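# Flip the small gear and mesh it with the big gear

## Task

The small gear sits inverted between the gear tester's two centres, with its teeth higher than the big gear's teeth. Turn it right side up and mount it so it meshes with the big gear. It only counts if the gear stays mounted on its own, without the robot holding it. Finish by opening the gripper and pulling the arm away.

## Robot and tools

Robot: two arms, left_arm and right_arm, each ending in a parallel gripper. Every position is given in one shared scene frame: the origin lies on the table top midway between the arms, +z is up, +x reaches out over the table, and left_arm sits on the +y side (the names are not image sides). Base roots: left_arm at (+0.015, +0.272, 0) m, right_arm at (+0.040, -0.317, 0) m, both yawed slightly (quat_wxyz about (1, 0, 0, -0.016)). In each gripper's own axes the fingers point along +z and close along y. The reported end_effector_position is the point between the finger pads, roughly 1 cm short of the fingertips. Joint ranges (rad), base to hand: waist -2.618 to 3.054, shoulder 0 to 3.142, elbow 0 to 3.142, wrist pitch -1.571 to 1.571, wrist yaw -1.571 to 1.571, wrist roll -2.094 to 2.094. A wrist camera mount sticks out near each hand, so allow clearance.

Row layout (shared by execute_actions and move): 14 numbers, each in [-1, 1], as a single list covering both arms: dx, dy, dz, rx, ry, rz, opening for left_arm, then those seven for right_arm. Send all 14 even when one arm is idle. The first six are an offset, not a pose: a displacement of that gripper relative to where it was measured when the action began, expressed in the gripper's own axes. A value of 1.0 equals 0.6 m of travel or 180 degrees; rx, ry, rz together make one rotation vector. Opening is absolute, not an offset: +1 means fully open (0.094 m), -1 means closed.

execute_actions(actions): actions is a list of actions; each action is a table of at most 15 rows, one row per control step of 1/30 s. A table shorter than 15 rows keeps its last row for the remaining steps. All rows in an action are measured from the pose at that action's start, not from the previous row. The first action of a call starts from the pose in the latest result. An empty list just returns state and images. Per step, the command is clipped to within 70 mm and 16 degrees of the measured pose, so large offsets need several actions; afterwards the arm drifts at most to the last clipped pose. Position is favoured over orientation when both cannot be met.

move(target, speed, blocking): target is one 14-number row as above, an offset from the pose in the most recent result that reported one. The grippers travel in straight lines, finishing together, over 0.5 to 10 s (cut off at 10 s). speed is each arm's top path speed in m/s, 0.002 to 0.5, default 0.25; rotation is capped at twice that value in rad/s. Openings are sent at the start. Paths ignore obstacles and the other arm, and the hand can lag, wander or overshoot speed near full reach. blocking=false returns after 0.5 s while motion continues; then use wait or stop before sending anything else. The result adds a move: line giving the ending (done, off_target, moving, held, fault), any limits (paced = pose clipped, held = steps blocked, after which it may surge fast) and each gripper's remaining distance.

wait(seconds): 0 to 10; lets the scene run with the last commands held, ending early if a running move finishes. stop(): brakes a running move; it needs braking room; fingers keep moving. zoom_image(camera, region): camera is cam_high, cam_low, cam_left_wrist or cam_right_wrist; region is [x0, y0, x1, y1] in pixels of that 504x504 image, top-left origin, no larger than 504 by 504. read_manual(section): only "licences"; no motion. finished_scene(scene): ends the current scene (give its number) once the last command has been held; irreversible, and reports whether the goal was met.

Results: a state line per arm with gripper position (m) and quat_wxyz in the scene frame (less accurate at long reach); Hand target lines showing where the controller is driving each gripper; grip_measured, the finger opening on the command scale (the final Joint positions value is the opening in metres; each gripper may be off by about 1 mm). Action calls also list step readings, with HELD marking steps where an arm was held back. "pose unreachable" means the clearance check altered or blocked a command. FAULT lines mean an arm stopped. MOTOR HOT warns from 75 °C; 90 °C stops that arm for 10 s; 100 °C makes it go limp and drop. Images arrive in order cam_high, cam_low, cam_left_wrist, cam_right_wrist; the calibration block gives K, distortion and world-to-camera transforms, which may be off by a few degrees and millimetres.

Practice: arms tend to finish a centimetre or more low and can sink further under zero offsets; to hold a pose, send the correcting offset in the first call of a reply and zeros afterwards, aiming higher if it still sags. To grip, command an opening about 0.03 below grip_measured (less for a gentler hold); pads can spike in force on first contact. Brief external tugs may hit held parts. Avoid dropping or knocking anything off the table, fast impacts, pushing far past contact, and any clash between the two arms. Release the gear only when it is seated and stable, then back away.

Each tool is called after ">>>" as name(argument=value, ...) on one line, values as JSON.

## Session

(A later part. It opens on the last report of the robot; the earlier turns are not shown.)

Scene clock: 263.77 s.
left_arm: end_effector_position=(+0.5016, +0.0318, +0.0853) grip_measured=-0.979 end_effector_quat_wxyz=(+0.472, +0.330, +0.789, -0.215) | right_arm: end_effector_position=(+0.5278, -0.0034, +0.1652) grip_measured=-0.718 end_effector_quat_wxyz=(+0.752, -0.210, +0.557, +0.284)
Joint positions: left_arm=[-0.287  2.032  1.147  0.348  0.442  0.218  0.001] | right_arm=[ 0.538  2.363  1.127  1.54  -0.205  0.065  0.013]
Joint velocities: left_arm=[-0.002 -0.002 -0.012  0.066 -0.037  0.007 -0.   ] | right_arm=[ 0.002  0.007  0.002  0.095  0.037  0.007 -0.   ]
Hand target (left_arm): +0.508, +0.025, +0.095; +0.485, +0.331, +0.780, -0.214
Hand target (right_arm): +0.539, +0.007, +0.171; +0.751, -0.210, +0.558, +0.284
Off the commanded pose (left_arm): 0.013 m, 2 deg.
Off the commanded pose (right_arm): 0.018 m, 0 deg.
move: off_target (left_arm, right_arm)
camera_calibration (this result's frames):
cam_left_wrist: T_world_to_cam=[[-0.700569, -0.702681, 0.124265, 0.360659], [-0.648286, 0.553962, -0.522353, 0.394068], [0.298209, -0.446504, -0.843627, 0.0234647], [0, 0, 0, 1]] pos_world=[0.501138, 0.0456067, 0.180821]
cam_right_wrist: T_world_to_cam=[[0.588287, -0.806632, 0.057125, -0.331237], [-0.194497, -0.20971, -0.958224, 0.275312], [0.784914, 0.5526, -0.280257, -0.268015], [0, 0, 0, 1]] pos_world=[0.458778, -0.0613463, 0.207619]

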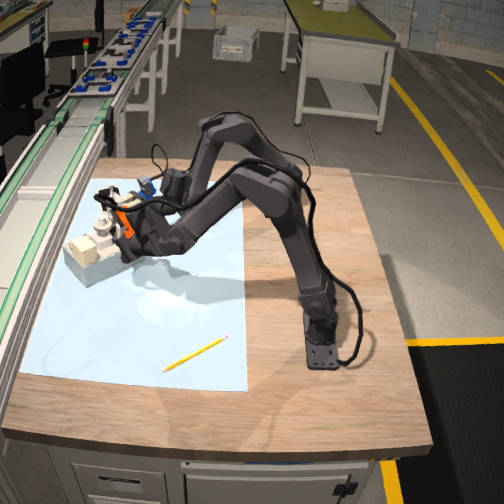

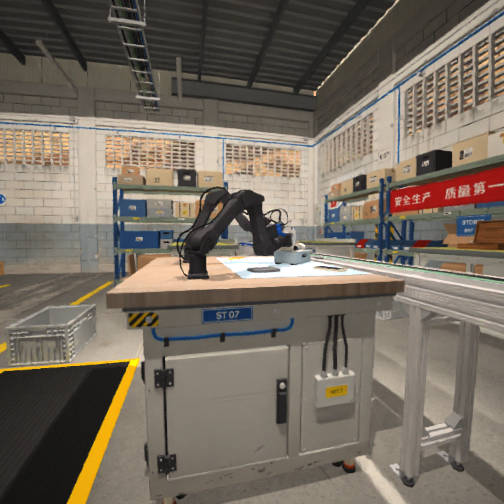

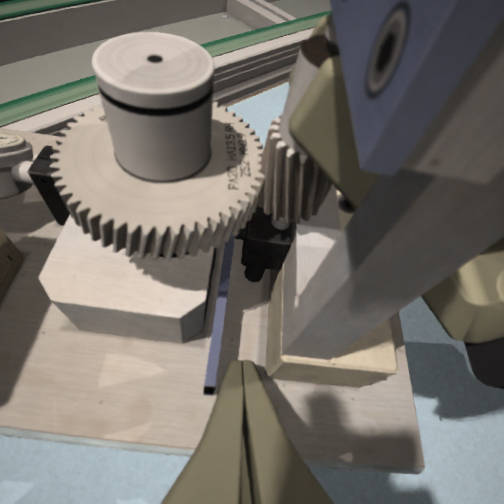

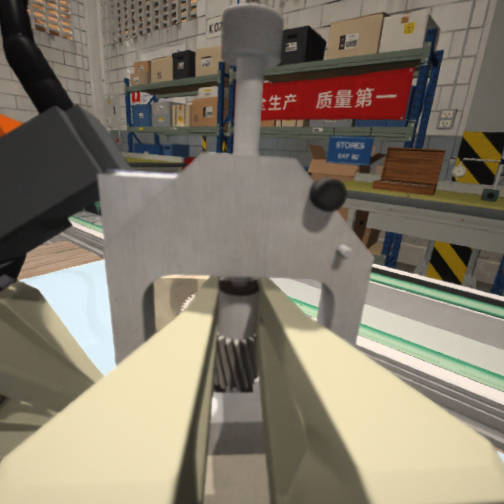

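>>> execute_actions(actions=[[[-0.033,0,0.022,0,-0.01,0,-1,0,0,0.03,0,0,0,-0.95]],[[-0.015,0,0.01,0,-0.005,0,-0.85,0,0,0.03,0,0,0,-0.95]],[[-0.015,0,0.01,0,-0.005,0,-0.75,0,0,0.03,0,0,0,-0.95]]])

Scene clock: 265.60 s.
left_arm: end_effector_position=(+0.5010, +0.0297, +0.0857) grip_measured=-0.810 end_effector_quat_wxyz=(+0.469, +0.333, +0.786, -0.226) | right_arm: end_effector_position=(+0.5279, -0.0035, +0.1654) grip_measured=-0.718 end_effector_quat_wxyz=(+0.752, -0.210, +0.556, +0.284)
Joint positions: left_arm=[-0.283  2.038  1.156  0.344  0.47   0.215  0.009] | right_arm=[ 0.538  2.364  1.127  1.541 -0.205  0.065  0.013]
Joint velocities: left_arm=[ 0.007 -0.007  0.002 -0.081 -0.022 -0.007 -0.   ] | right_arm=[-0.007 -0.012 -0.027  0.007 -0.081 -0.037  0.001]
Hand target (left_arm): +0.507, +0.023, +0.091; +0.476, +0.331, +0.782, -0.230
Hand target (right_arm): +0.539, +0.007, +0.171; +0.752, -0.209, +0.556, +0.284
Off the commanded pose (left_arm): 0.011 m, 1 deg.
Off the commanded pose (right_arm): 0.018 m, 0 deg.
Step readings (end_effector_position; steps 1 to 15: 1st action; 16 to 30: 2nd action; 31 to 45: 3rd action):
0: left_arm (+0.5016, +0.0318, +0.0853) | right_arm (+0.5279, -0.0034, +0.1653)
1: left_arm (+0.5022, +0.0311, +0.0859) | right_arm (+0.5279, -0.0034, +0.1653)
2: left_arm (+0.5021, +0.0301, +0.0858) | right_arm (+0.5279, -0.0034, +0.1653)
4: left_arm (+0.5019, +0.0300, +0.0858) | right_arm (+0.5279, -0.0035, +0.1653)
8: left_arm (+0.5018, +0.0297, +0.0856) | right_arm (+0.5279, -0.0035, +0.1653)
15: left_arm (+0.5019, +0.0298, +0.0858) | right_arm (+0.5279, -0.0035, +0.1653)
16: left_arm (+0.5016, +0.0298, +0.0858) | right_arm (+0.5279, -0.0035, +0.1654)
17: left_arm (+0.5009, +0.0292, +0.0859) | right_arm (+0.5279, -0.0035, +0.1654)
19: left_arm (+0.5008, +0.0291, +0.0859) | right_arm (+0.5279, -0.0035, +0.1654)
23: left_arm (+0.5008, +0.0291, +0.0859) | right_arm (+0.5279, -0.0035, +0.1654)
30: left_arm (+0.5008, +0.0291, +0.0859) | right_arm (+0.5279, -0.0035, +0.1654)
31: left_arm (+0.5009, +0.0294, +0.0857) | right_arm (+0.5279, -0.0035, +0.1654)
32: left_arm (+0.5010, +0.0296, +0.0857) | right_arm (+0.5279, -0.0035, +0.1654)
34: left_arm (+0.5010, +0.0297, +0.0857) | right_arm (+0.5279, -0.0035, +0.1654)
38: left_arm (+0.5010, +0.0297, +0.0857) | right_arm (+0.5279, -0.0035, +0.1654)
45: end_effector_position above
camera_calibration (this result's frames):
cam_left_wrist: T_world_to_cam=[[-0.712215, -0.687783, 0.140374, 0.362742], [-0.642432, 0.558059, -0.525215, 0.392239], [0.282897, -0.464247, -0.839312, 0.0307753], [0, 0, 0, 1]] pos_world=[0.501631, 0.0448822, 0.18092]
cam_right_wrist: T_world_to_cam=[[0.587939, -0.806884, 0.0571521, -0.331137], [-0.193667, -0.209011, -0.958544, 0.275115], [0.785379, 0.552497, -0.279153, -0.268381], [0, 0, 0, 1]] pos_world=[0.45875, -0.061407, 0.207716]

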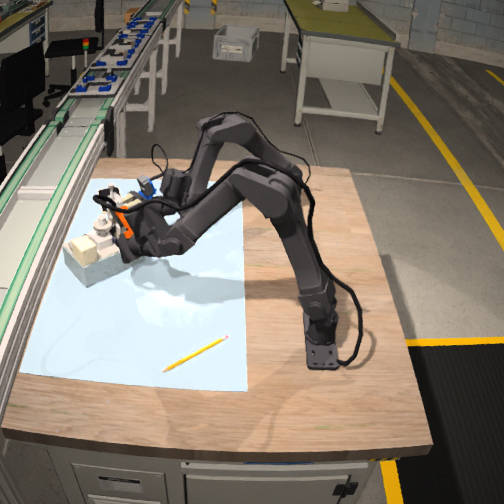

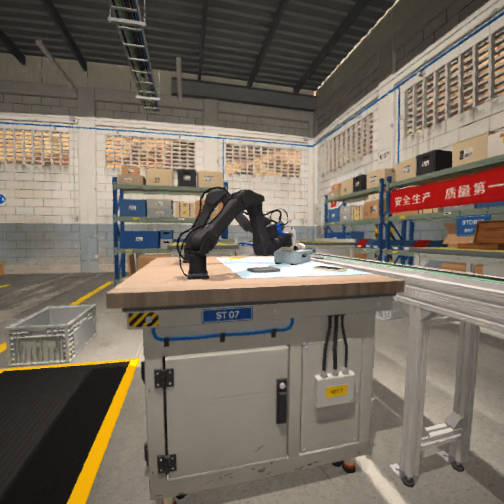

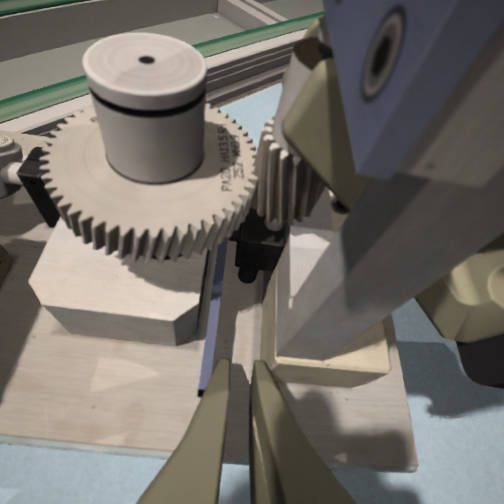

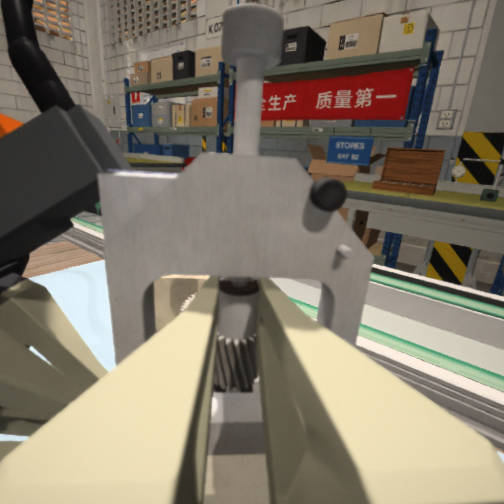

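>>> execute_actions(actions=[[[0,0,0,0,0,0,-0.77,-0.02,0,0,0,0,0,-0.95],[0,0,0,0,0,0,-0.77,-0.02,0,0,0,0,0,-0.95],[0,0,0,0,0,0,-0.77,-0.02,0,0,0,0,0,-0.95],[0,0,0,0,0,0,-0.77,-0.02,0,0,0,0,0,-0.52]],[[0,0,0,0,0,0,-0.77,-0.01,0,0,0,0.02,0,-0.52],[0,0,0,0,0,0,-0.77,-0.01,0,0,0,0.03,0,-0.52],[0,0,0,0,0,0,-0.77,-0.005,0,0,0,0.04,0,-0.52],[0,0,0,0,0,0,-0.77,-0.005,0,0,0,0.05,0,-0.52],[0,0,0,0,0,0,-0.77,0,0,0,0,0.06,0,-0.52],[0,0,0,0,0,0,-0.77,0,0,0,0,0.07,0,-0.52]]])

Scene clock: 267.00 s.
left_arm: end_effector_position=(+0.5010, +0.0299, +0.0857) grip_measured=-0.810 end_effector_quat_wxyz=(+0.469, +0.333, +0.786, -0.226) | right_arm: end_effector_position=(+0.5268, -0.0035, +0.1613) grip_measured=-0.523 end_effector_quat_wxyz=(+0.686, -0.233, +0.638, +0.262)
Joint positions: left_arm=[-0.282  2.038  1.156  0.344  0.471  0.217  0.009] | right_arm=[ 0.538  2.182  1.07   1.191 -0.208  0.031  0.022]
Joint velocities: left_arm=[-0.012 -0.007  0.007 -0.022  0.022 -0.066 -0.001] | right_arm=[-0.002 -0.002  0.002 -0.256  0.007 -0.066  0.   ]
Hand target (left_arm): +0.501, +0.030, +0.086; +0.470, +0.333, +0.786, -0.226
Hand target (right_arm): +0.527, -0.004, +0.168; +0.685, -0.239, +0.639, +0.258
Off the commanded pose (left_arm): 0.000 m, 0 deg.
Off the commanded pose (right_arm): 0.006 m, 1 deg.
Step readings (end_effector_position; steps 1 to 15: 1st action; 16 to 30: 2nd action):
0: left_arm (+0.5010, +0.0297, +0.0857) | right_arm (+0.5279, -0.0035, +0.1654)
1: left_arm (+0.5010, +0.0298, +0.0857) | right_arm (+0.5273, -0.0038, +0.1653)
2: left_arm (+0.5011, +0.0299, +0.0857) | right_arm (+0.5274, -0.0039, +0.1652)
4: left_arm (+0.5010, +0.0299, +0.0857) | right_arm (+0.5274, -0.0040, +0.1651)
8: left_arm (+0.5010, +0.0299, +0.0857) | right_arm (+0.5272, -0.0041, +0.1674)
15: left_arm (+0.5010, +0.0299, +0.0857) | right_arm (+0.5272, -0.0041, +0.1677)
16: left_arm (+0.5010, +0.0299, +0.0857) | right_arm (+0.5273, -0.0040, +0.1671)
17: left_arm (+0.5010, +0.0299, +0.0857) | right_arm (+0.5270, -0.0042, +0.1648)
19: left_arm (+0.5010, +0.0299, +0.0857) | right_arm (+0.5258, -0.0047, +0.1651)
23: left_arm (+0.5010, +0.0299, +0.0857) | right_arm (+0.5258, -0.0041, +0.1685)
30: end_effector_position above
camera_calibration (this result's frames):
cam_left_wrist: T_world_to_cam=[[-0.713179, -0.686917, 0.139716, 0.363372], [-0.641329, 0.558938, -0.525629, 0.391638], [0.282971, -0.464471, -0.839162, 0.0308628], [0, 0, 0, 1]] pos_world=[0.501585, 0.0450405, 0.180986]
cam_right_wrist: T_world_to_cam=[[0.595721, -0.800785, 0.0621301, -0.335137], [-0.354723, -0.331708, -0.874152, 0.341774], [0.720617, 0.498711, -0.481662, -0.20207], [0, 0, 0, 1]] pos_world=[0.466498, -0.0542288, 0.222255]

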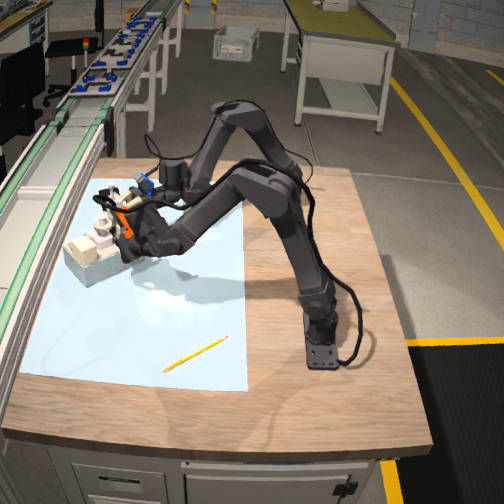

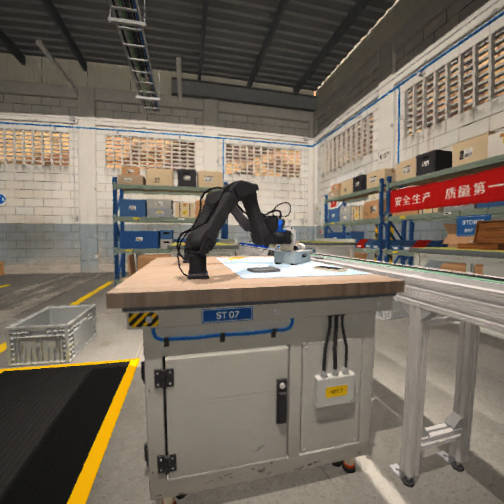

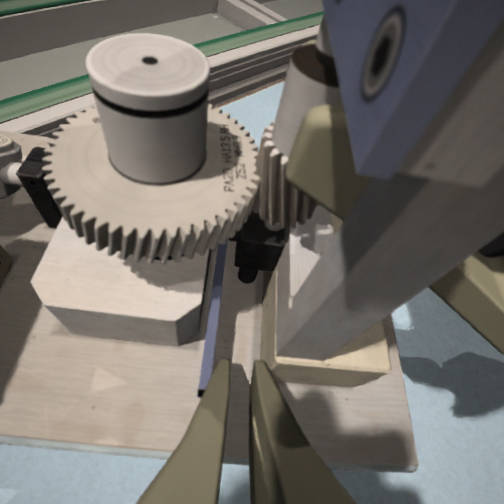

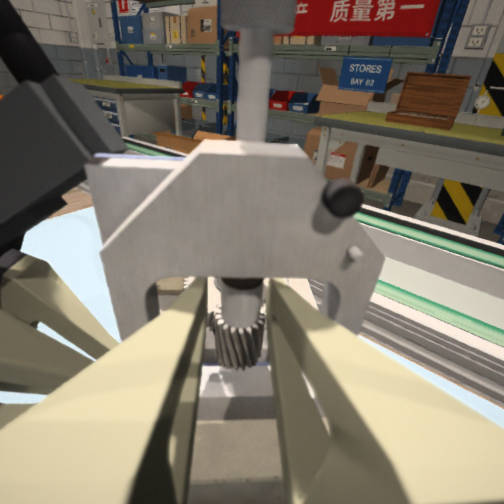

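>>> move(target=[0,0,0,0,0,0,-0.77,-0.02,0,-0.1,0,0,0,-0.52], speed=0.08)

>>> zoom_image(camera="cam_right_wrist", region=[130,60,370,300])

Scene clock: 268.43 s.
left_arm: end_effector_position=(+0.5010, +0.0299, +0.0857) grip_measured=-0.810 end_effector_quat_wxyz=(+0.469, +0.333, +0.786, -0.226) | right_arm: end_effector_position=(+0.4833, -0.0373, +0.1585) grip_measured=-0.523 end_effector_quat_wxyz=(+0.678, -0.237, +0.646, +0.260)
Joint positions: left_arm=[-0.282  2.038  1.156  0.344  0.471  0.217  0.009] | right_arm=[ 0.513  2.037  0.817  1.276 -0.236  0.028  0.022]
Joint velocities: left_arm=[ 0.012 -0.017 -0.002  0.007 -0.022 -0.037  0.001] | right_arm=[-0.002 -0.017  0.007  0.022  0.037 -0.037 -0.001]
Hand target (left_arm): +0.501, +0.030, +0.086; +0.469, +0.333, +0.786, -0.226
Hand target (right_arm): +0.481, -0.043, +0.169; +0.686, -0.234, +0.638, +0.261
Off the commanded pose (left_arm): 0.000 m, 0 deg.
Off the commanded pose (right_arm): 0.012 m, 1 deg.
move: off_target (right_arm)
camera_calibration (this result's frames):
cam_left_wrist: T_world_to_cam=[[-0.713179, -0.686917, 0.139716, 0.363372], [-0.641329, 0.558938, -0.525629, 0.391638], [0.282971, -0.464471, -0.839162, 0.0308628], [0, 0, 0, 1]] pos_world=[0.501585, 0.0450405, 0.180986]
cam_right_wrist: T_world_to_cam=[[0.598792, -0.798382, 0.0635245, -0.337768], [-0.369753, -0.34593, -0.862331, 0.317591], [0.710444, 0.492868, -0.502344, -0.147206], [0, 0, 0, 1]] pos_world=[0.424264, -0.0872509, 0.221377]

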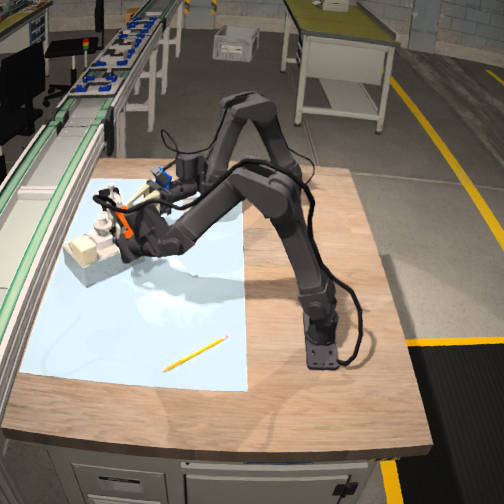

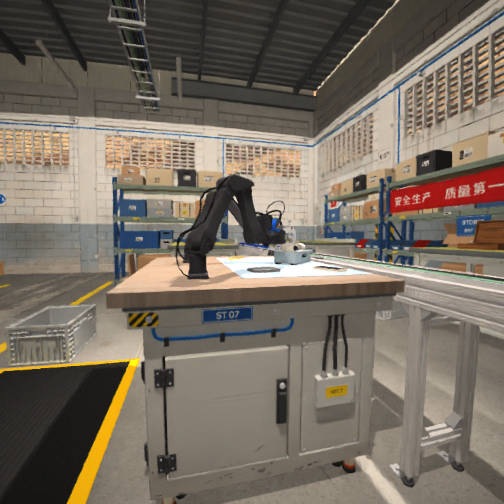

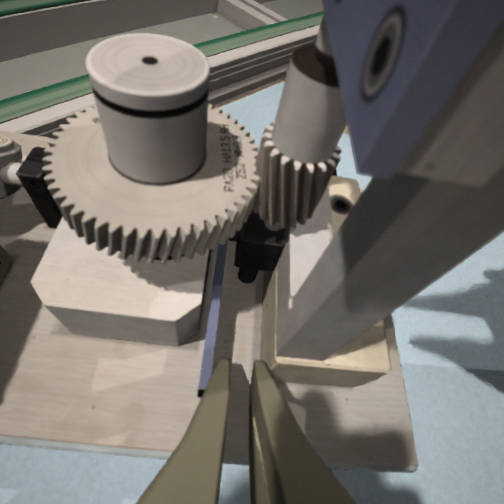

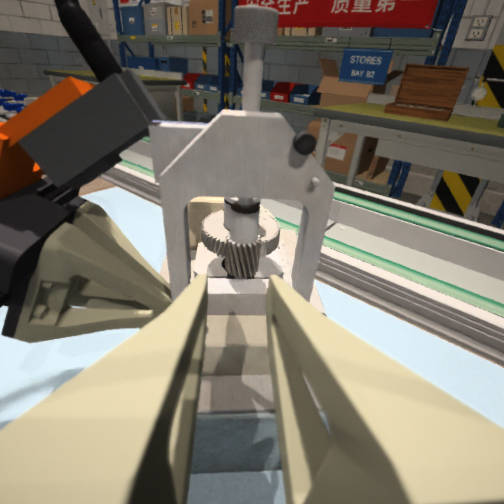

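Region (130, 60, 370, 300) of cam_right_wrist's 504x504 image, scaled by 2.100, with more detail than that image has.

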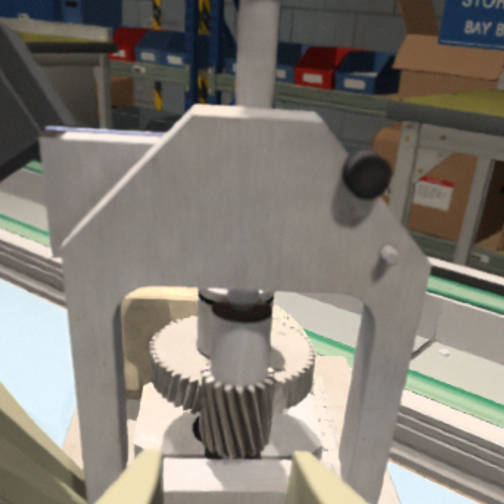

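Looks seated. Release the carriage slowly.

>>> execute_actions(actions=[[[0,0,0,0,0,0,-0.84,-0.018,0,0,0,0,0,-0.52],[0,0,0,0,0,0,-0.84,-0.018,0,0,0,0,0,-0.52],[0,0,0,0,0,0,-0.86,-0.018,0,0,0,0,0,-0.52],[0,0,0,0,0,0,-0.87,-0.018,0,0,0,0,0,-0.52],[0,0,0,0,0,0,-0.88,-0.018,0,0,0,0,0,-0.52],[0,0,0,0,0,0,-0.89,-0.018,0,0,0,0,0,-0.52],[0,0,0,0,0,0,-0.9,-0.018,0,0,0,0,0,-0.52],[0,0,0,0,0,0,-0.91,-0.018,0,0,0,0,0,-0.52],[0,0,0,0,0,0,-0.92,-0.018,0,0,0,0,0,-0.52],[0,0,0,0,0,0,-0.94,-0.018,0,0,0,0,0,-0.52],[0,0,0,0,0,0,-0.96,-0.018,0,0,0,0,0,-0.52],[0,0,0,0,0,0,-1,-0.018,0,0,0,0,0,-0.52]],[[-0.015,0,-0.03,0,0,0,-1,-0.018,0,0,0,0,0,-0.52]]])

>>> zoom_image(camera="cam_left_wrist", region=[150,50,370,270])

Scene clock: 269.80 s.
left_arm: end_effector_position=(+0.4953, +0.0358, +0.0931) grip_measured=-0.978 end_effector_quat_wxyz=(+0.465, +0.332, +0.789, -0.225) | right_arm: end_effector_position=(+0.4828, -0.0374, +0.1555) grip_measured=-0.523 end_effector_quat_wxyz=(+0.663, -0.239, +0.660, +0.258)
Joint positions: left_arm=[-0.274  1.997  1.139  0.306  0.474  0.222  0.001] | right_arm=[ 0.513  2.009  0.817  1.207 -0.237  0.028  0.022]
Joint velocities: left_arm=[-0.012  0.022  0.002 -0.037  0.037 -0.081 -0.001] | right_arm=[-0.007  0.017 -0.007 -0.037 -0.007 -0.051  0.   ]
Hand target (left_arm): +0.494, +0.039, +0.102; +0.470, +0.334, +0.785, -0.226
Hand target (right_arm): +0.483, -0.038, +0.168; +0.671, -0.238, +0.653, +0.259
Off the commanded pose (left_arm): 0.010 m, 1 deg.
Off the commanded pose (right_arm): 0.013 m, 1 deg.
Step readings (end_effector_position; steps 1 to 15: 1st action; 16 to 30: 2nd action):
0: left_arm (+0.5010, +0.0299, +0.0857) | right_arm (+0.4832, -0.0372, +0.1587)
1: left_arm (+0.5010, +0.0298, +0.0857) | right_arm (+0.4832, -0.0372, +0.1586)
2: left_arm (+0.5009, +0.0298, +0.0857) | right_arm (+0.4832, -0.0372, +0.1581)
4: left_arm (+0.5010, +0.0300, +0.0857) | right_arm (+0.4831, -0.0373, +0.1586)
8: left_arm (+0.5010, +0.0300, +0.0857) | right_arm (+0.4830, -0.0373, +0.1590)
15: left_arm (+0.5010, +0.0300, +0.0857) | right_arm (+0.4830, -0.0373, +0.1573)
16: left_arm (+0.5004, +0.0307, +0.0863) | right_arm (+0.4830, -0.0373, +0.1570)
17: left_arm (+0.4984, +0.0320, +0.0862) | right_arm (+0.4830, -0.0373, +0.1565)
19: left_arm (+0.4959, +0.0341, +0.0887) | right_arm (+0.4828, -0.0374, +0.1570)
23: left_arm (+0.4962, +0.0356, +0.0943) | right_arm (+0.4827, -0.0374, +0.1572)
30: end_effector_position above
camera_calibration (this result's frames):
cam_left_wrist: T_world_to_cam=[[-0.709418, -0.690311, 0.142115, 0.360384], [-0.648105, 0.559734, -0.51639, 0.390972], [0.276923, -0.458442, -0.844479, 0.0446932], [0, 0, 0, 1]] pos_world=[0.496677, 0.050426, 0.18842]
cam_right_wrist: T_world_to_cam=[[0.601616, -0.796764, 0.056788, -0.33762], [-0.400869, -0.362649, -0.841302, 0.325883], [0.690913, 0.483377, -0.537574, -0.133748], [0, 0, 0, 1]] pos_world=[0.426163, -0.0861717, 0.22144]

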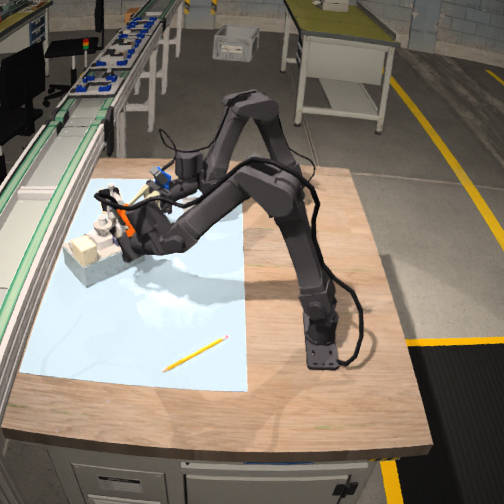

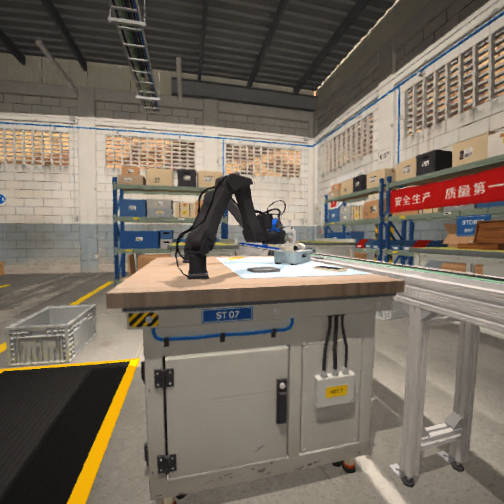

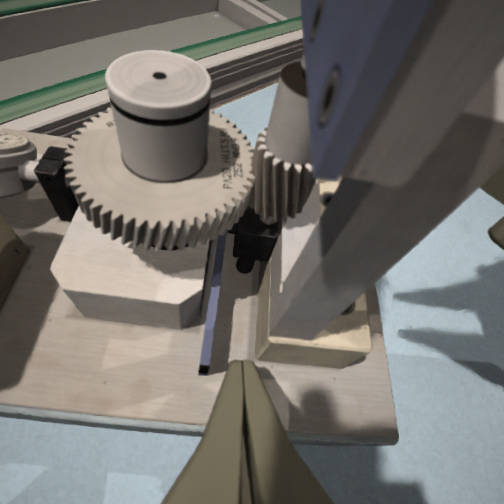

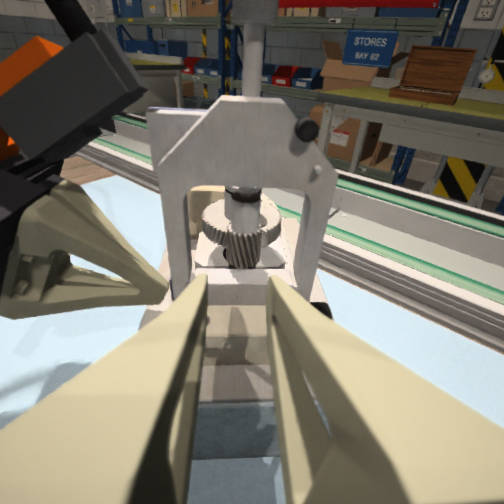

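Region (150, 50, 370, 270) of cam_left_wrist's 504x504 image, scaled by 2.291, with more detail than that image has.

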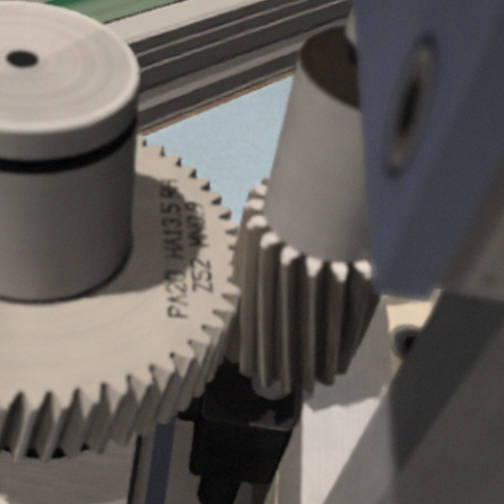

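>>> move(target=[-0.107,0.037,-0.04,0,-0.01,0,-1,-0.02,0,-0.08,0,0,0,-0.52], speed=0.1)

Scene clock: 271.50 s.
left_arm: end_effector_position=(+0.5155, +0.0461, +0.1375) grip_measured=-0.978 end_effector_quat_wxyz=(+0.460, +0.324, +0.794, -0.230) | right_arm: end_effector_position=(+0.4492, -0.0636, +0.1594) grip_measured=-0.523 end_effector_quat_wxyz=(+0.656, -0.240, +0.667, +0.258)
Joint positions: left_arm=[-0.235  1.968  1.309  0.09   0.507  0.226  0.001] | right_arm=[ 0.486  1.868  0.642  1.22  -0.266  0.028  0.022]
Joint velocities: left_arm=[-0.017 -0.002 -0.012 -0.022  0.007 -0.081 -0.001] | right_arm=[-0.002 -0.007 -0.002 -0.037 -0.066 -0.037 -0.   ]
Hand target (left_arm): +0.520, +0.048, +0.160; +0.478, +0.328, +0.782, -0.230
Hand target (right_arm): +0.447, -0.069, +0.167; +0.664, -0.239, +0.660, +0.258
Off the commanded pose (left_arm): 0.023 m, 3 deg.
Off the commanded pose (right_arm): 0.010 m, 1 deg.
move: off_target (left_arm)
camera_calibration (this result's frames):
cam_left_wrist: T_world_to_cam=[[-0.700399, -0.694937, 0.162798, 0.368233], [-0.663026, 0.549022, -0.508892, 0.428448], [0.264268, -0.464367, -0.845296, 0.0882553], [0, 0, 0, 1]] pos_world=[0.518659, 0.0616541, 0.232688]
cam_right_wrist: T_world_to_cam=[[0.605017, -0.794423, 0.0533495, -0.339335], [-0.414501, -0.371467, -0.830783, 0.310037], [0.679811, 0.480524, -0.554034, -0.0883497], [0, 0, 0, 1]] pos_world=[0.393875, -0.111953, 0.226728]

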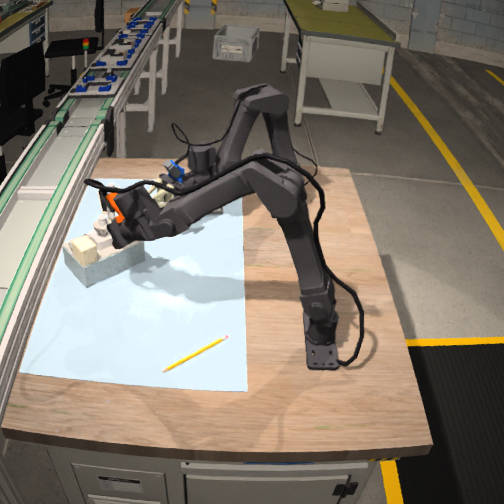

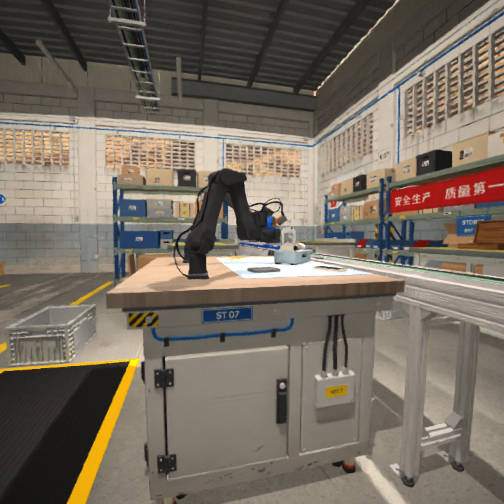

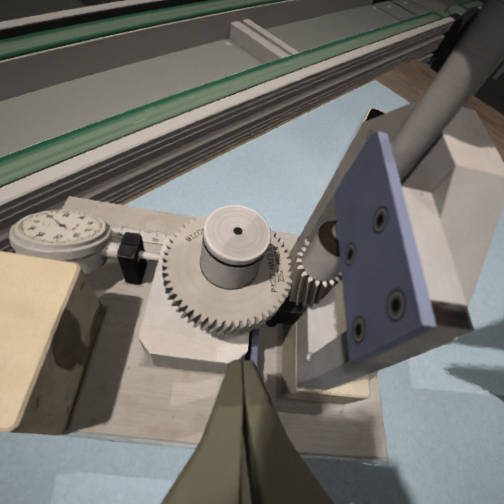

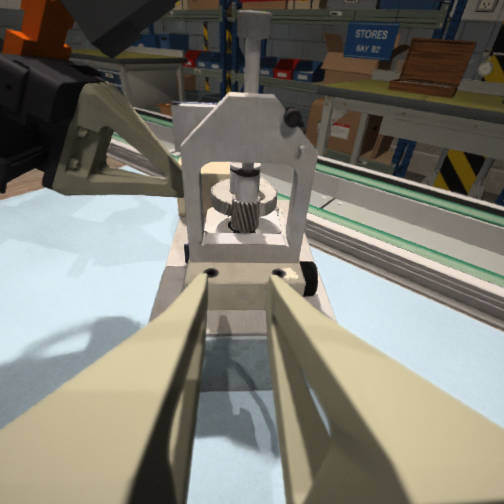

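>>> execute_actions(actions=[[[-0.035,-0.01,-0.015,0.012,-0.012,0,-1,-0.015,0,0,0,0,0,-0.52],[-0.035,-0.01,-0.015,0.012,-0.012,0,-1,-0.015,0,0,0,0,0,-0.52],[-0.035,-0.01,-0.015,0.012,-0.012,0,-1,-0.015,0,0,0,0,0,-0.52],[-0.038,-0.01,-0.01,0.012,-0.012,0,-1,-0.015,0,0,0,0,0,-0.52],[-0.04,-0.011,-0.005,0.012,-0.012,0,-1,-0.015,0,0,0,0,0,-0.52],[-0.043,-0.011,0,0.012,-0.012,0,-1,-0.015,0,0,0,0,0,-0.52],[-0.045,-0.012,0.005,0.012,-0.012,0,-1,-0.015,0,0,0,0,0,-0.52],[-0.048,-0.012,0.01,0.012,-0.012,0,-1,-0.015,0,0,0,0,0,-0.52],[-0.05,-0.012,0.014,0.012,-0.012,0,-1,-0.015,0,0,0,0,0,-0.52],[-0.053,-0.012,0.018,0.012,-0.012,0,-1,-0.015,0,0,0,0,0,-0.52]]])

>>> wait(seconds=0.3)

Scene clock: 272.37 s.
left_arm: end_effector_position=(+0.5261, +0.0302, +0.1557) grip_measured=-0.978 end_effector_quat_wxyz=(+0.469, +0.327, +0.782, -0.247) | right_arm: end_effector_position=(+0.4486, -0.0638, +0.1557) grip_measured=-0.523 end_effector_quat_wxyz=(+0.647, -0.241, +0.676, +0.258)
Joint positions: left_arm=[-0.252  2.     1.399  0.069  0.529  0.201  0.001] | right_arm=[ 0.486  1.857  0.642  1.185 -0.267  0.028  0.022]
Joint velocities: left_arm=[-0.027  0.037  0.012  0.037 -0.022 -0.007 -0.   ] | right_arm=[-0.007 -0.012  0.007 -0.022 -0.007 -0.007 -0.001]
Hand target (left_arm): +0.528, +0.025, +0.161; +0.469, +0.328, +0.780, -0.251
Hand target (right_arm): +0.449, -0.064, +0.168; +0.656, -0.240, +0.667, +0.259
Off the commanded pose (left_arm): 0.008 m, 1 deg.
Off the commanded pose (right_arm): 0.013 m, 1 deg.
Step readings (end_effector_position):
0: left_arm (+0.5153, +0.0462, +0.1372) | right_arm (+0.4491, -0.0636, +0.1594)
1: left_arm (+0.5148, +0.0456, +0.1373) | right_arm (+0.4491, -0.0636, +0.1590)
2: left_arm (+0.5139, +0.0449, +0.1373) | right_arm (+0.4490, -0.0637, +0.1582)
4: left_arm (+0.5126, +0.0438, +0.1372) | right_arm (+0.4488, -0.0637, +0.1581)
8: left_arm (+0.5164, +0.0417, +0.1431) | right_arm (+0.4486, -0.0638, +0.1573)
15: end_effector_position above
camera_calibration (this result's frames):
cam_left_wrist: T_world_to_cam=[[-0.719005, -0.672254, 0.176371, 0.368602], [-0.642293, 0.545777, -0.538133, 0.447159], [0.265502, -0.500202, -0.8242, 0.0906248], [0, 0, 0, 1]] pos_world=[0.528173, 0.0490757, 0.250313]
cam_right_wrist: T_world_to_cam=[[0.606455, -0.793638, 0.0484979, -0.338797], [-0.432717, -0.3806, -0.817251, 0.31214], [0.66706, 0.47464, -0.574237, -0.0814282], [0, 0, 0, 1]] pos_world=[0.394851, -0.111433, 0.224769]

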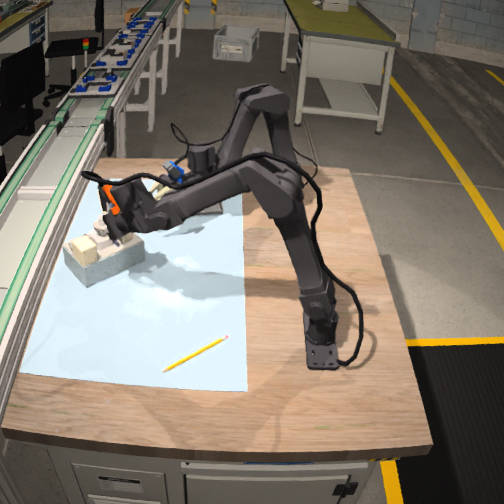

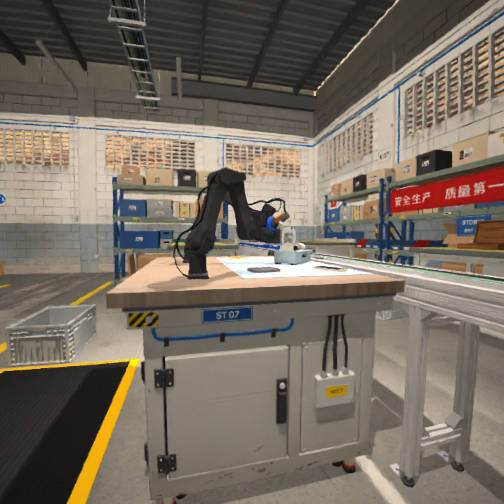

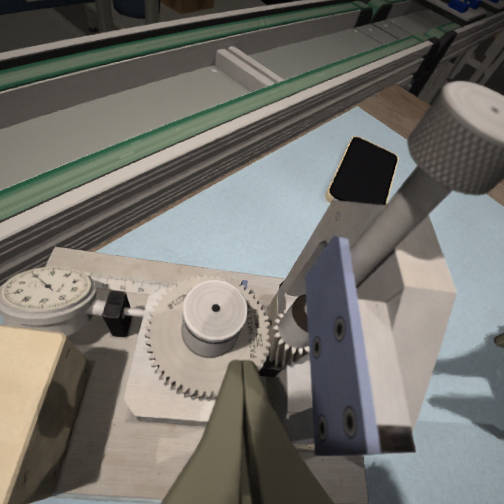

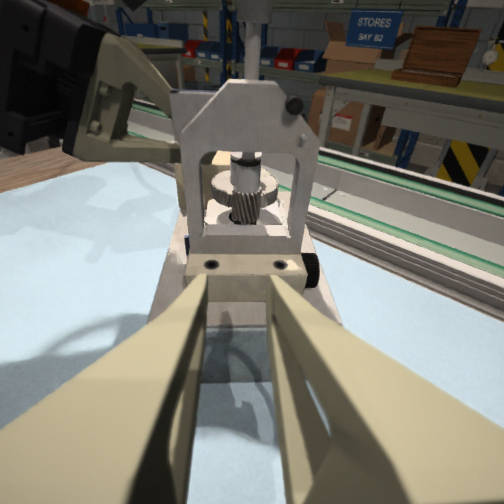

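Scene clock: 272.67 s.
left_arm: end_effector_position=(+0.5253, +0.0300, +0.1509) grip_measured=-0.978 end_effector_quat_wxyz=(+0.463, +0.326, +0.786, -0.248) | right_arm: end_effector_position=(+0.4486, -0.0638, +0.1554) grip_measured=-0.523 end_effector_quat_wxyz=(+0.647, -0.241, +0.676, +0.258)
Joint positions: left_arm=[-0.252  2.006  1.399  0.061  0.529  0.198  0.001] | right_arm=[ 0.486  1.857  0.642  1.183 -0.267  0.028  0.022]
Joint velocities: left_arm=[ 0.007 -0.002  0.012  0.022 -0.022 -0.007 -0.001] | right_arm=[-0.017  0.012 -0.012  0.037 -0.007 -0.11  -0.   ]
Hand target (left_arm): +0.528, +0.025, +0.161; +0.469, +0.328, +0.780, -0.251
Hand target (right_arm): +0.449, -0.064, +0.168; +0.656, -0.240, +0.667, +0.259
Off the commanded pose (left_arm): 0.012 m, 1 deg.
Off the commanded pose (right_arm): 0.013 m, 1 deg.
wait: 0.30 s; no rest
camera_calibration (this result's frames):
cam_left_wrist: T_world_to_cam=[[-0.716002, -0.67298, 0.18558, 0.365818], [-0.650528, 0.546752, -0.527139, 0.446865], [0.253288, -0.498158, -0.829267, 0.0938736], [0, 0, 0, 1]] pos_world=[0.528847, 0.048628, 0.245518]
cam_right_wrist: T_world_to_cam=[[0.606504, -0.793613, 0.0482733, -0.338768], [-0.433557, -0.38101, -0.816615, 0.31216], [0.666469, 0.474351, -0.575161, -0.08119], [0, 0, 0, 1]] pos_world=[0.394914, -0.111402, 0.224571]

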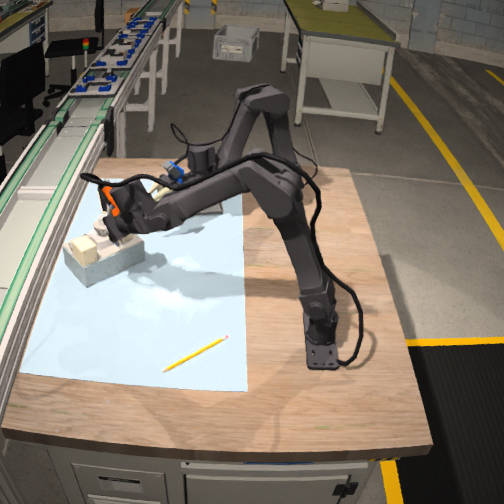

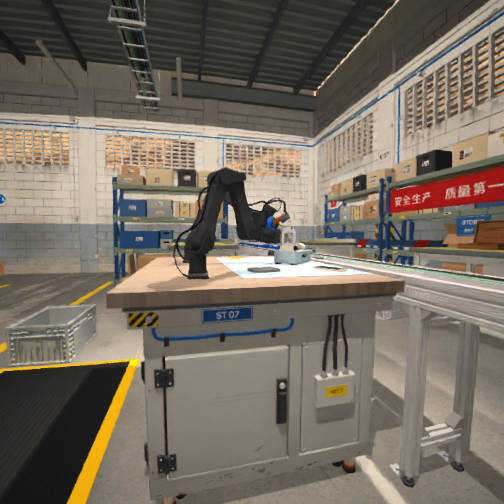

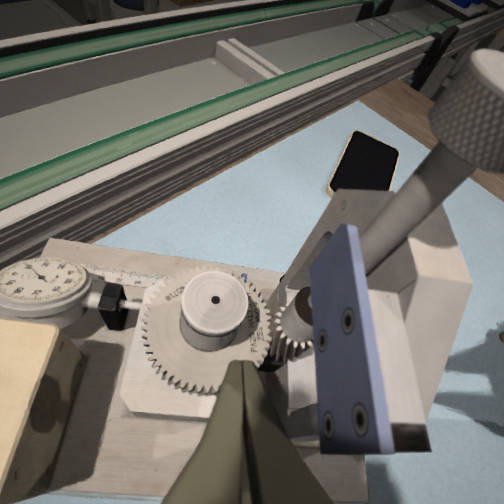

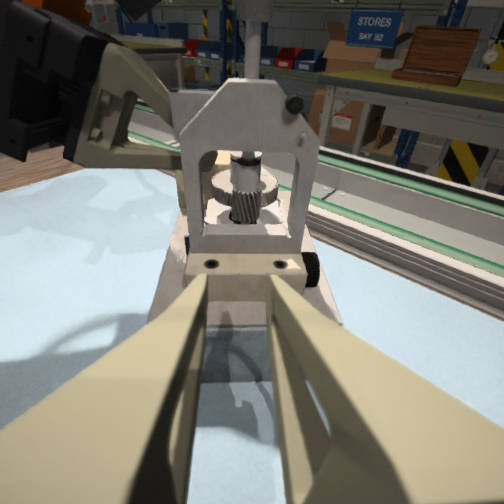

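>>> execute_actions(actions=[[[0.0,0,0,0,0,0,-1,-0.02,0,0,0,-0.01,0,-0.52],[0.002,0,0,0,0,0,-1,-0.02,0,0,0,-0.01,0,-0.52],[0.005,0,0,0,0,0,-1,-0.02,0,0,0,-0.01,0,-0.52],[0.008,0,0.003,0,0,0,-1,-0.02,0,0,0,-0.01,0,-0.52]],[[0.005,0.01,0,-0.012,0,0,-1,-0.02,0,0,0,-0.01,0,-0.52]]])

>>> zoom_image(camera="cam_left_wrist", region=[130,200,350,400])

Scene clock: 273.90 s.
left_arm: end_effector_position=(+0.5272, +0.0351, +0.1448) grip_measured=-0.978 end_effector_quat_wxyz=(+0.461, +0.318, +0.794, -0.234) | right_arm: end_effector_position=(+0.4486, -0.0638, +0.1554) grip_measured=-0.523 end_effector_quat_wxyz=(+0.647, -0.241, +0.676, +0.258)
Joint positions: left_arm=[-0.252  2.006  1.388  0.062  0.494  0.198  0.001] | right_arm=[ 0.486  1.857  0.642  1.183 -0.267  0.028  0.022]
Joint velocities: left_arm=[-0.012 -0.012 -0.012 -0.037 -0.066  0.007  0.   ] | right_arm=[ 0.002  0.007 -0.002 -0.037 -0.007  0.051  0.   ]
Hand target (left_arm): +0.529, +0.035, +0.148; +0.468, +0.317, +0.791, -0.233
Hand target (right_arm): +0.449, -0.064, +0.167; +0.657, -0.237, +0.666, +0.261
Off the commanded pose (left_arm): 0.003 m, 1 deg.
Off the commanded pose (right_arm): 0.012 m, 2 deg.
Step readings (end_effector_position; steps 1 to 15: 1st action; 16 to 30: 2nd action):
0: left_arm (+0.5253, +0.0300, +0.1509) | right_arm (+0.4486, -0.0638, +0.1554)
1: left_arm (+0.5253, +0.0300, +0.1509) | right_arm (+0.4486, -0.0638, +0.1554)
2: left_arm (+0.5253, +0.0300, +0.1509) | right_arm (+0.4486, -0.0638, +0.1554)
4: left_arm (+0.5253, +0.0300, +0.1509) | right_arm (+0.4486, -0.0638, +0.1554)
8: left_arm (+0.5253, +0.0300, +0.1509) | right_arm (+0.4486, -0.0638, +0.1554)
15: left_arm (+0.5253, +0.0300, +0.1509) | right_arm (+0.4486, -0.0638, +0.1554)
16: left_arm (+0.5256, +0.0306, +0.1503) | right_arm (+0.4486, -0.0638, +0.1554)
17: left_arm (+0.5260, +0.0314, +0.1494) | right_arm (+0.4486, -0.0638, +0.1554)
19: left_arm (+0.5263, +0.0329, +0.1471) | right_arm (+0.4486, -0.0638, +0.1554)
23: left_arm (+0.5267, +0.0344, +0.1451) | right_arm (+0.4486, -0.0638, +0.1554)
30: end_effector_position above
camera_calibration (this result's frames):
cam_left_wrist: T_world_to_cam=[[-0.694774, -0.697576, 0.175148, 0.362895], [-0.669081, 0.537535, -0.513212, 0.450202], [0.263856, -0.473755, -0.8402, 0.0860229], [0, 0, 0, 1]] pos_world=[0.530653, 0.0519016, 0.239765]
cam_right_wrist: T_world_to_cam=[[0.606504, -0.793613, 0.0482733, -0.338768], [-0.433557, -0.38101, -0.816615, 0.31216], [0.666469, 0.474351, -0.575161, -0.08119], [0, 0, 0, 1]] pos_world=[0.394914, -0.111402, 0.224571]

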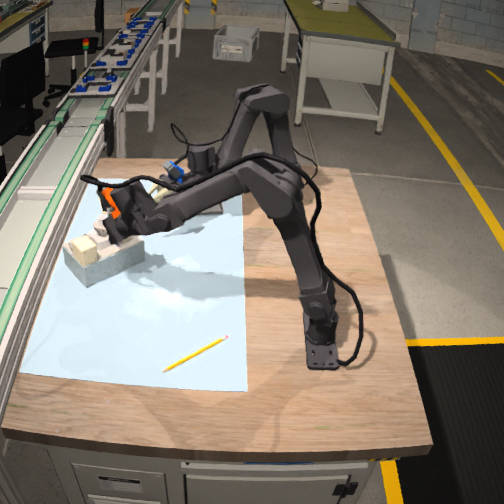

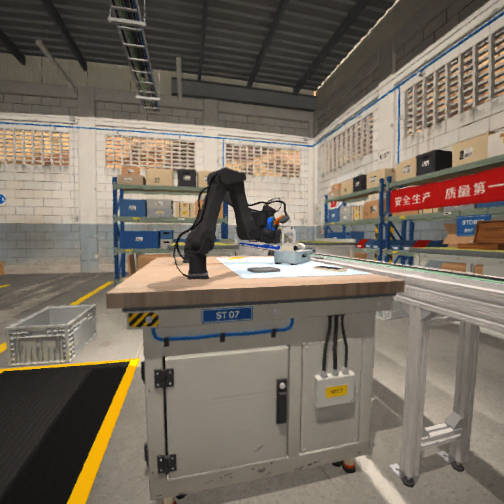

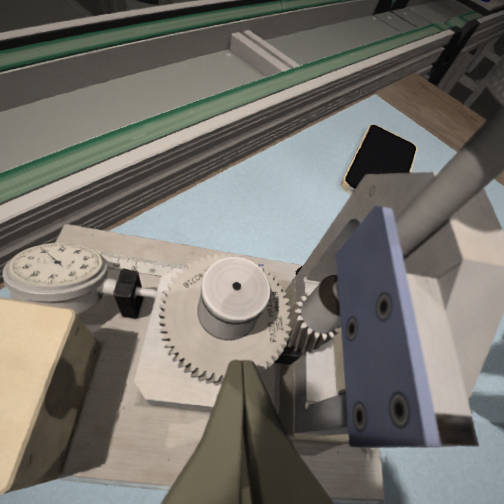

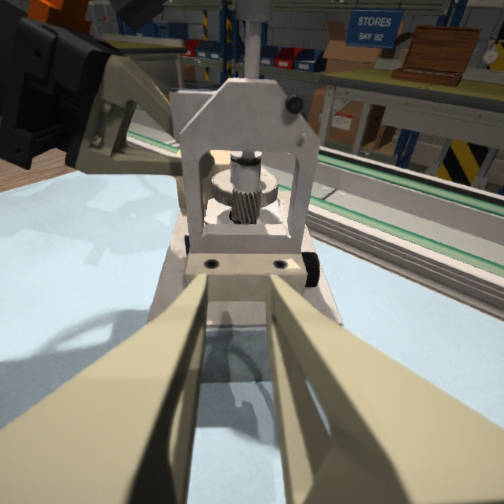

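Region (130, 200, 350, 400) of cam_left_wrist's 504x504 image, scaled by 2.291, with more detail than that image has; it fills the top 458 rows of this view, and the rest is white.

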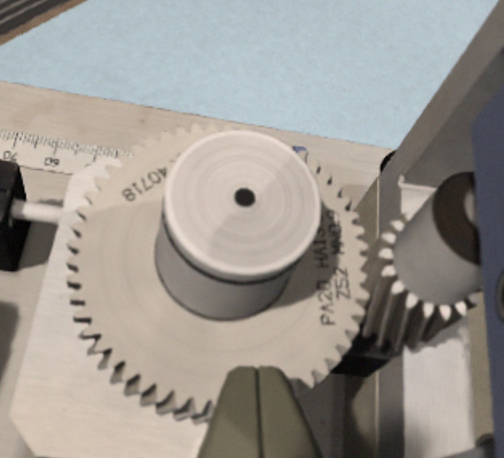

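Not touching yet. Push along the gripper axis (down-forward), then sweep.

>>> execute_actions(actions=[[[0.005,0,0.01,0,0,0,-1,-0.02,0,0,0,-0.01,0,-0.52],[0.008,0,0.015,0,0,0,-1,-0.02,0,0,0,-0.01,0,-0.52],[0.01,0,0.02,0,0,0,-1,-0.02,0,0,0,-0.01,0,-0.52],[0.012,0,0.025,0,0,0,-1,-0.02,0,0,0,-0.01,0,-0.52]],[[0.01,0.01,0.01,-0.012,0,0,-1,-0.02,0,0,0,-0.01,0,-0.52]]])

>>> zoom_image(camera="cam_left_wrist", region=[130,200,350,400])

Scene clock: 275.13 s.
left_arm: end_effector_position=(+0.5358, +0.0411, +0.1360) grip_measured=-0.979 end_effector_quat_wxyz=(+0.465, +0.306, +0.802, -0.217) | right_arm: end_effector_position=(+0.4486, -0.0638, +0.1554) grip_measured=-0.523 end_effector_quat_wxyz=(+0.647, -0.241, +0.676, +0.258)
Joint positions: left_arm=[-0.25   2.028  1.388  0.087  0.452  0.191  0.001] | right_arm=[ 0.486  1.857  0.642  1.183 -0.267  0.028  0.022]
Joint velocities: left_arm=[ 0.007  0.002  0.002  0.037 -0.007  0.037  0.001] | right_arm=[-0.002 -0.002  0.002 -0.022 -0.022  0.007 -0.   ]
Hand target (left_arm): +0.535, +0.038, +0.127; +0.463, +0.306, +0.803, -0.218
Hand target (right_arm): +0.449, -0.064, +0.167; +0.657, -0.237, +0.666, +0.261
Off the commanded pose (left_arm): 0.010 m, 0 deg.
Off the commanded pose (right_arm): 0.012 m, 2 deg.
Step readings (end_effector_position; steps 1 to 15: 1st action; 16 to 30: 2nd action):
0: left_arm (+0.5274, +0.0352, +0.1448) | right_arm (+0.4486, -0.0638, +0.1554)
1: left_arm (+0.5274, +0.0352, +0.1442) | right_arm (+0.4486, -0.0638, +0.1554)
2: left_arm (+0.5278, +0.0351, +0.1432) | right_arm (+0.4486, -0.0638, +0.1554)
4: left_arm (+0.5291, +0.0350, +0.1378) | right_arm (+0.4486, -0.0638, +0.1554)
8: left_arm (+0.5302, +0.0361, +0.1355) | right_arm (+0.4486, -0.0638, +0.1554)
15: left_arm (+0.5302, +0.0361, +0.1355) | right_arm (+0.4486, -0.0638, +0.1554)
16: left_arm (+0.5305, +0.0364, +0.1355) | right_arm (+0.4486, -0.0638, +0.1554)
17: left_arm (+0.5310, +0.0369, +0.1354) | right_arm (+0.4486, -0.0638, +0.1554)
19: left_arm (+0.5322, +0.0381, +0.1355) | right_arm (+0.4486, -0.0638, +0.1554)
23: left_arm (+0.5338, +0.0395, +0.1357) | right_arm (+0.4486, -0.0638, +0.1554)
30: end_effector_position above
camera_calibration (this result's frames):
cam_left_wrist: T_world_to_cam=[[-0.665855, -0.7286, 0.160557, 0.362335], [-0.688818, 0.517665, -0.507497, 0.458782], [0.286648, -0.448514, -0.846563, 0.0668082], [0, 0, 0, 1]] pos_world=[0.538129, 0.0564669, 0.231212]
cam_right_wrist: T_world_to_cam=[[0.606504, -0.793613, 0.0482733, -0.338768], [-0.433557, -0.38101, -0.816615, 0.31216], [0.666469, 0.474351, -0.575161, -0.08119], [0, 0, 0, 1]] pos_world=[0.394914, -0.111402, 0.224571]

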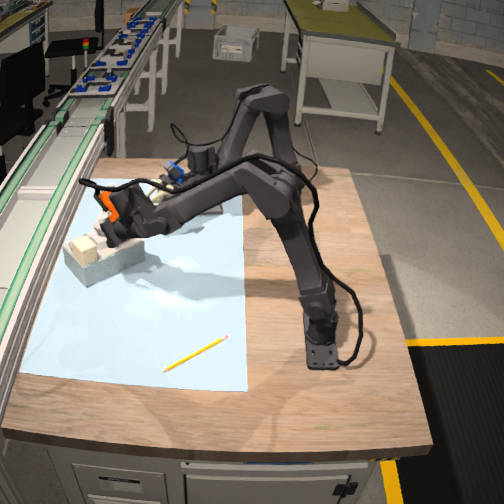

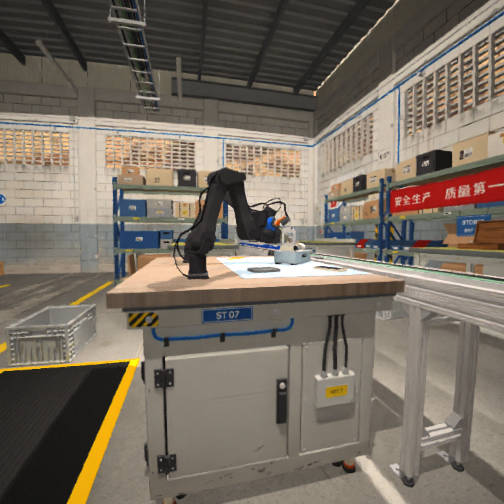

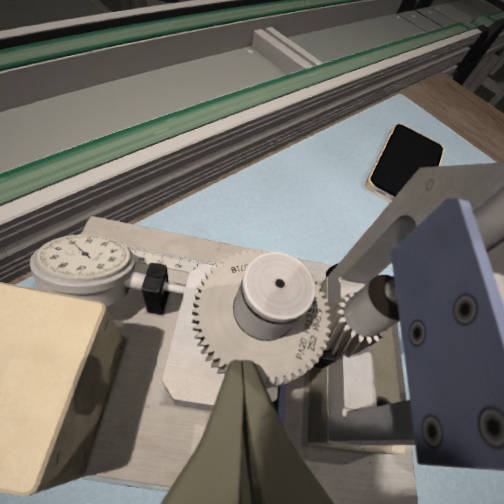

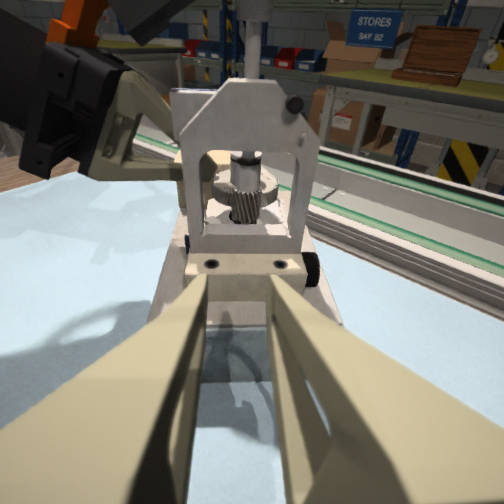

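Region (130, 200, 350, 400) of cam_left_wrist's 504x504 image, scaled by 2.291, with more detail than that image has; it fills the top 458 rows of this view, and the rest is white.

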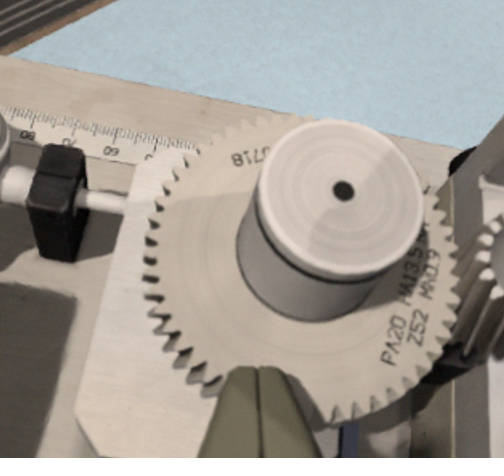

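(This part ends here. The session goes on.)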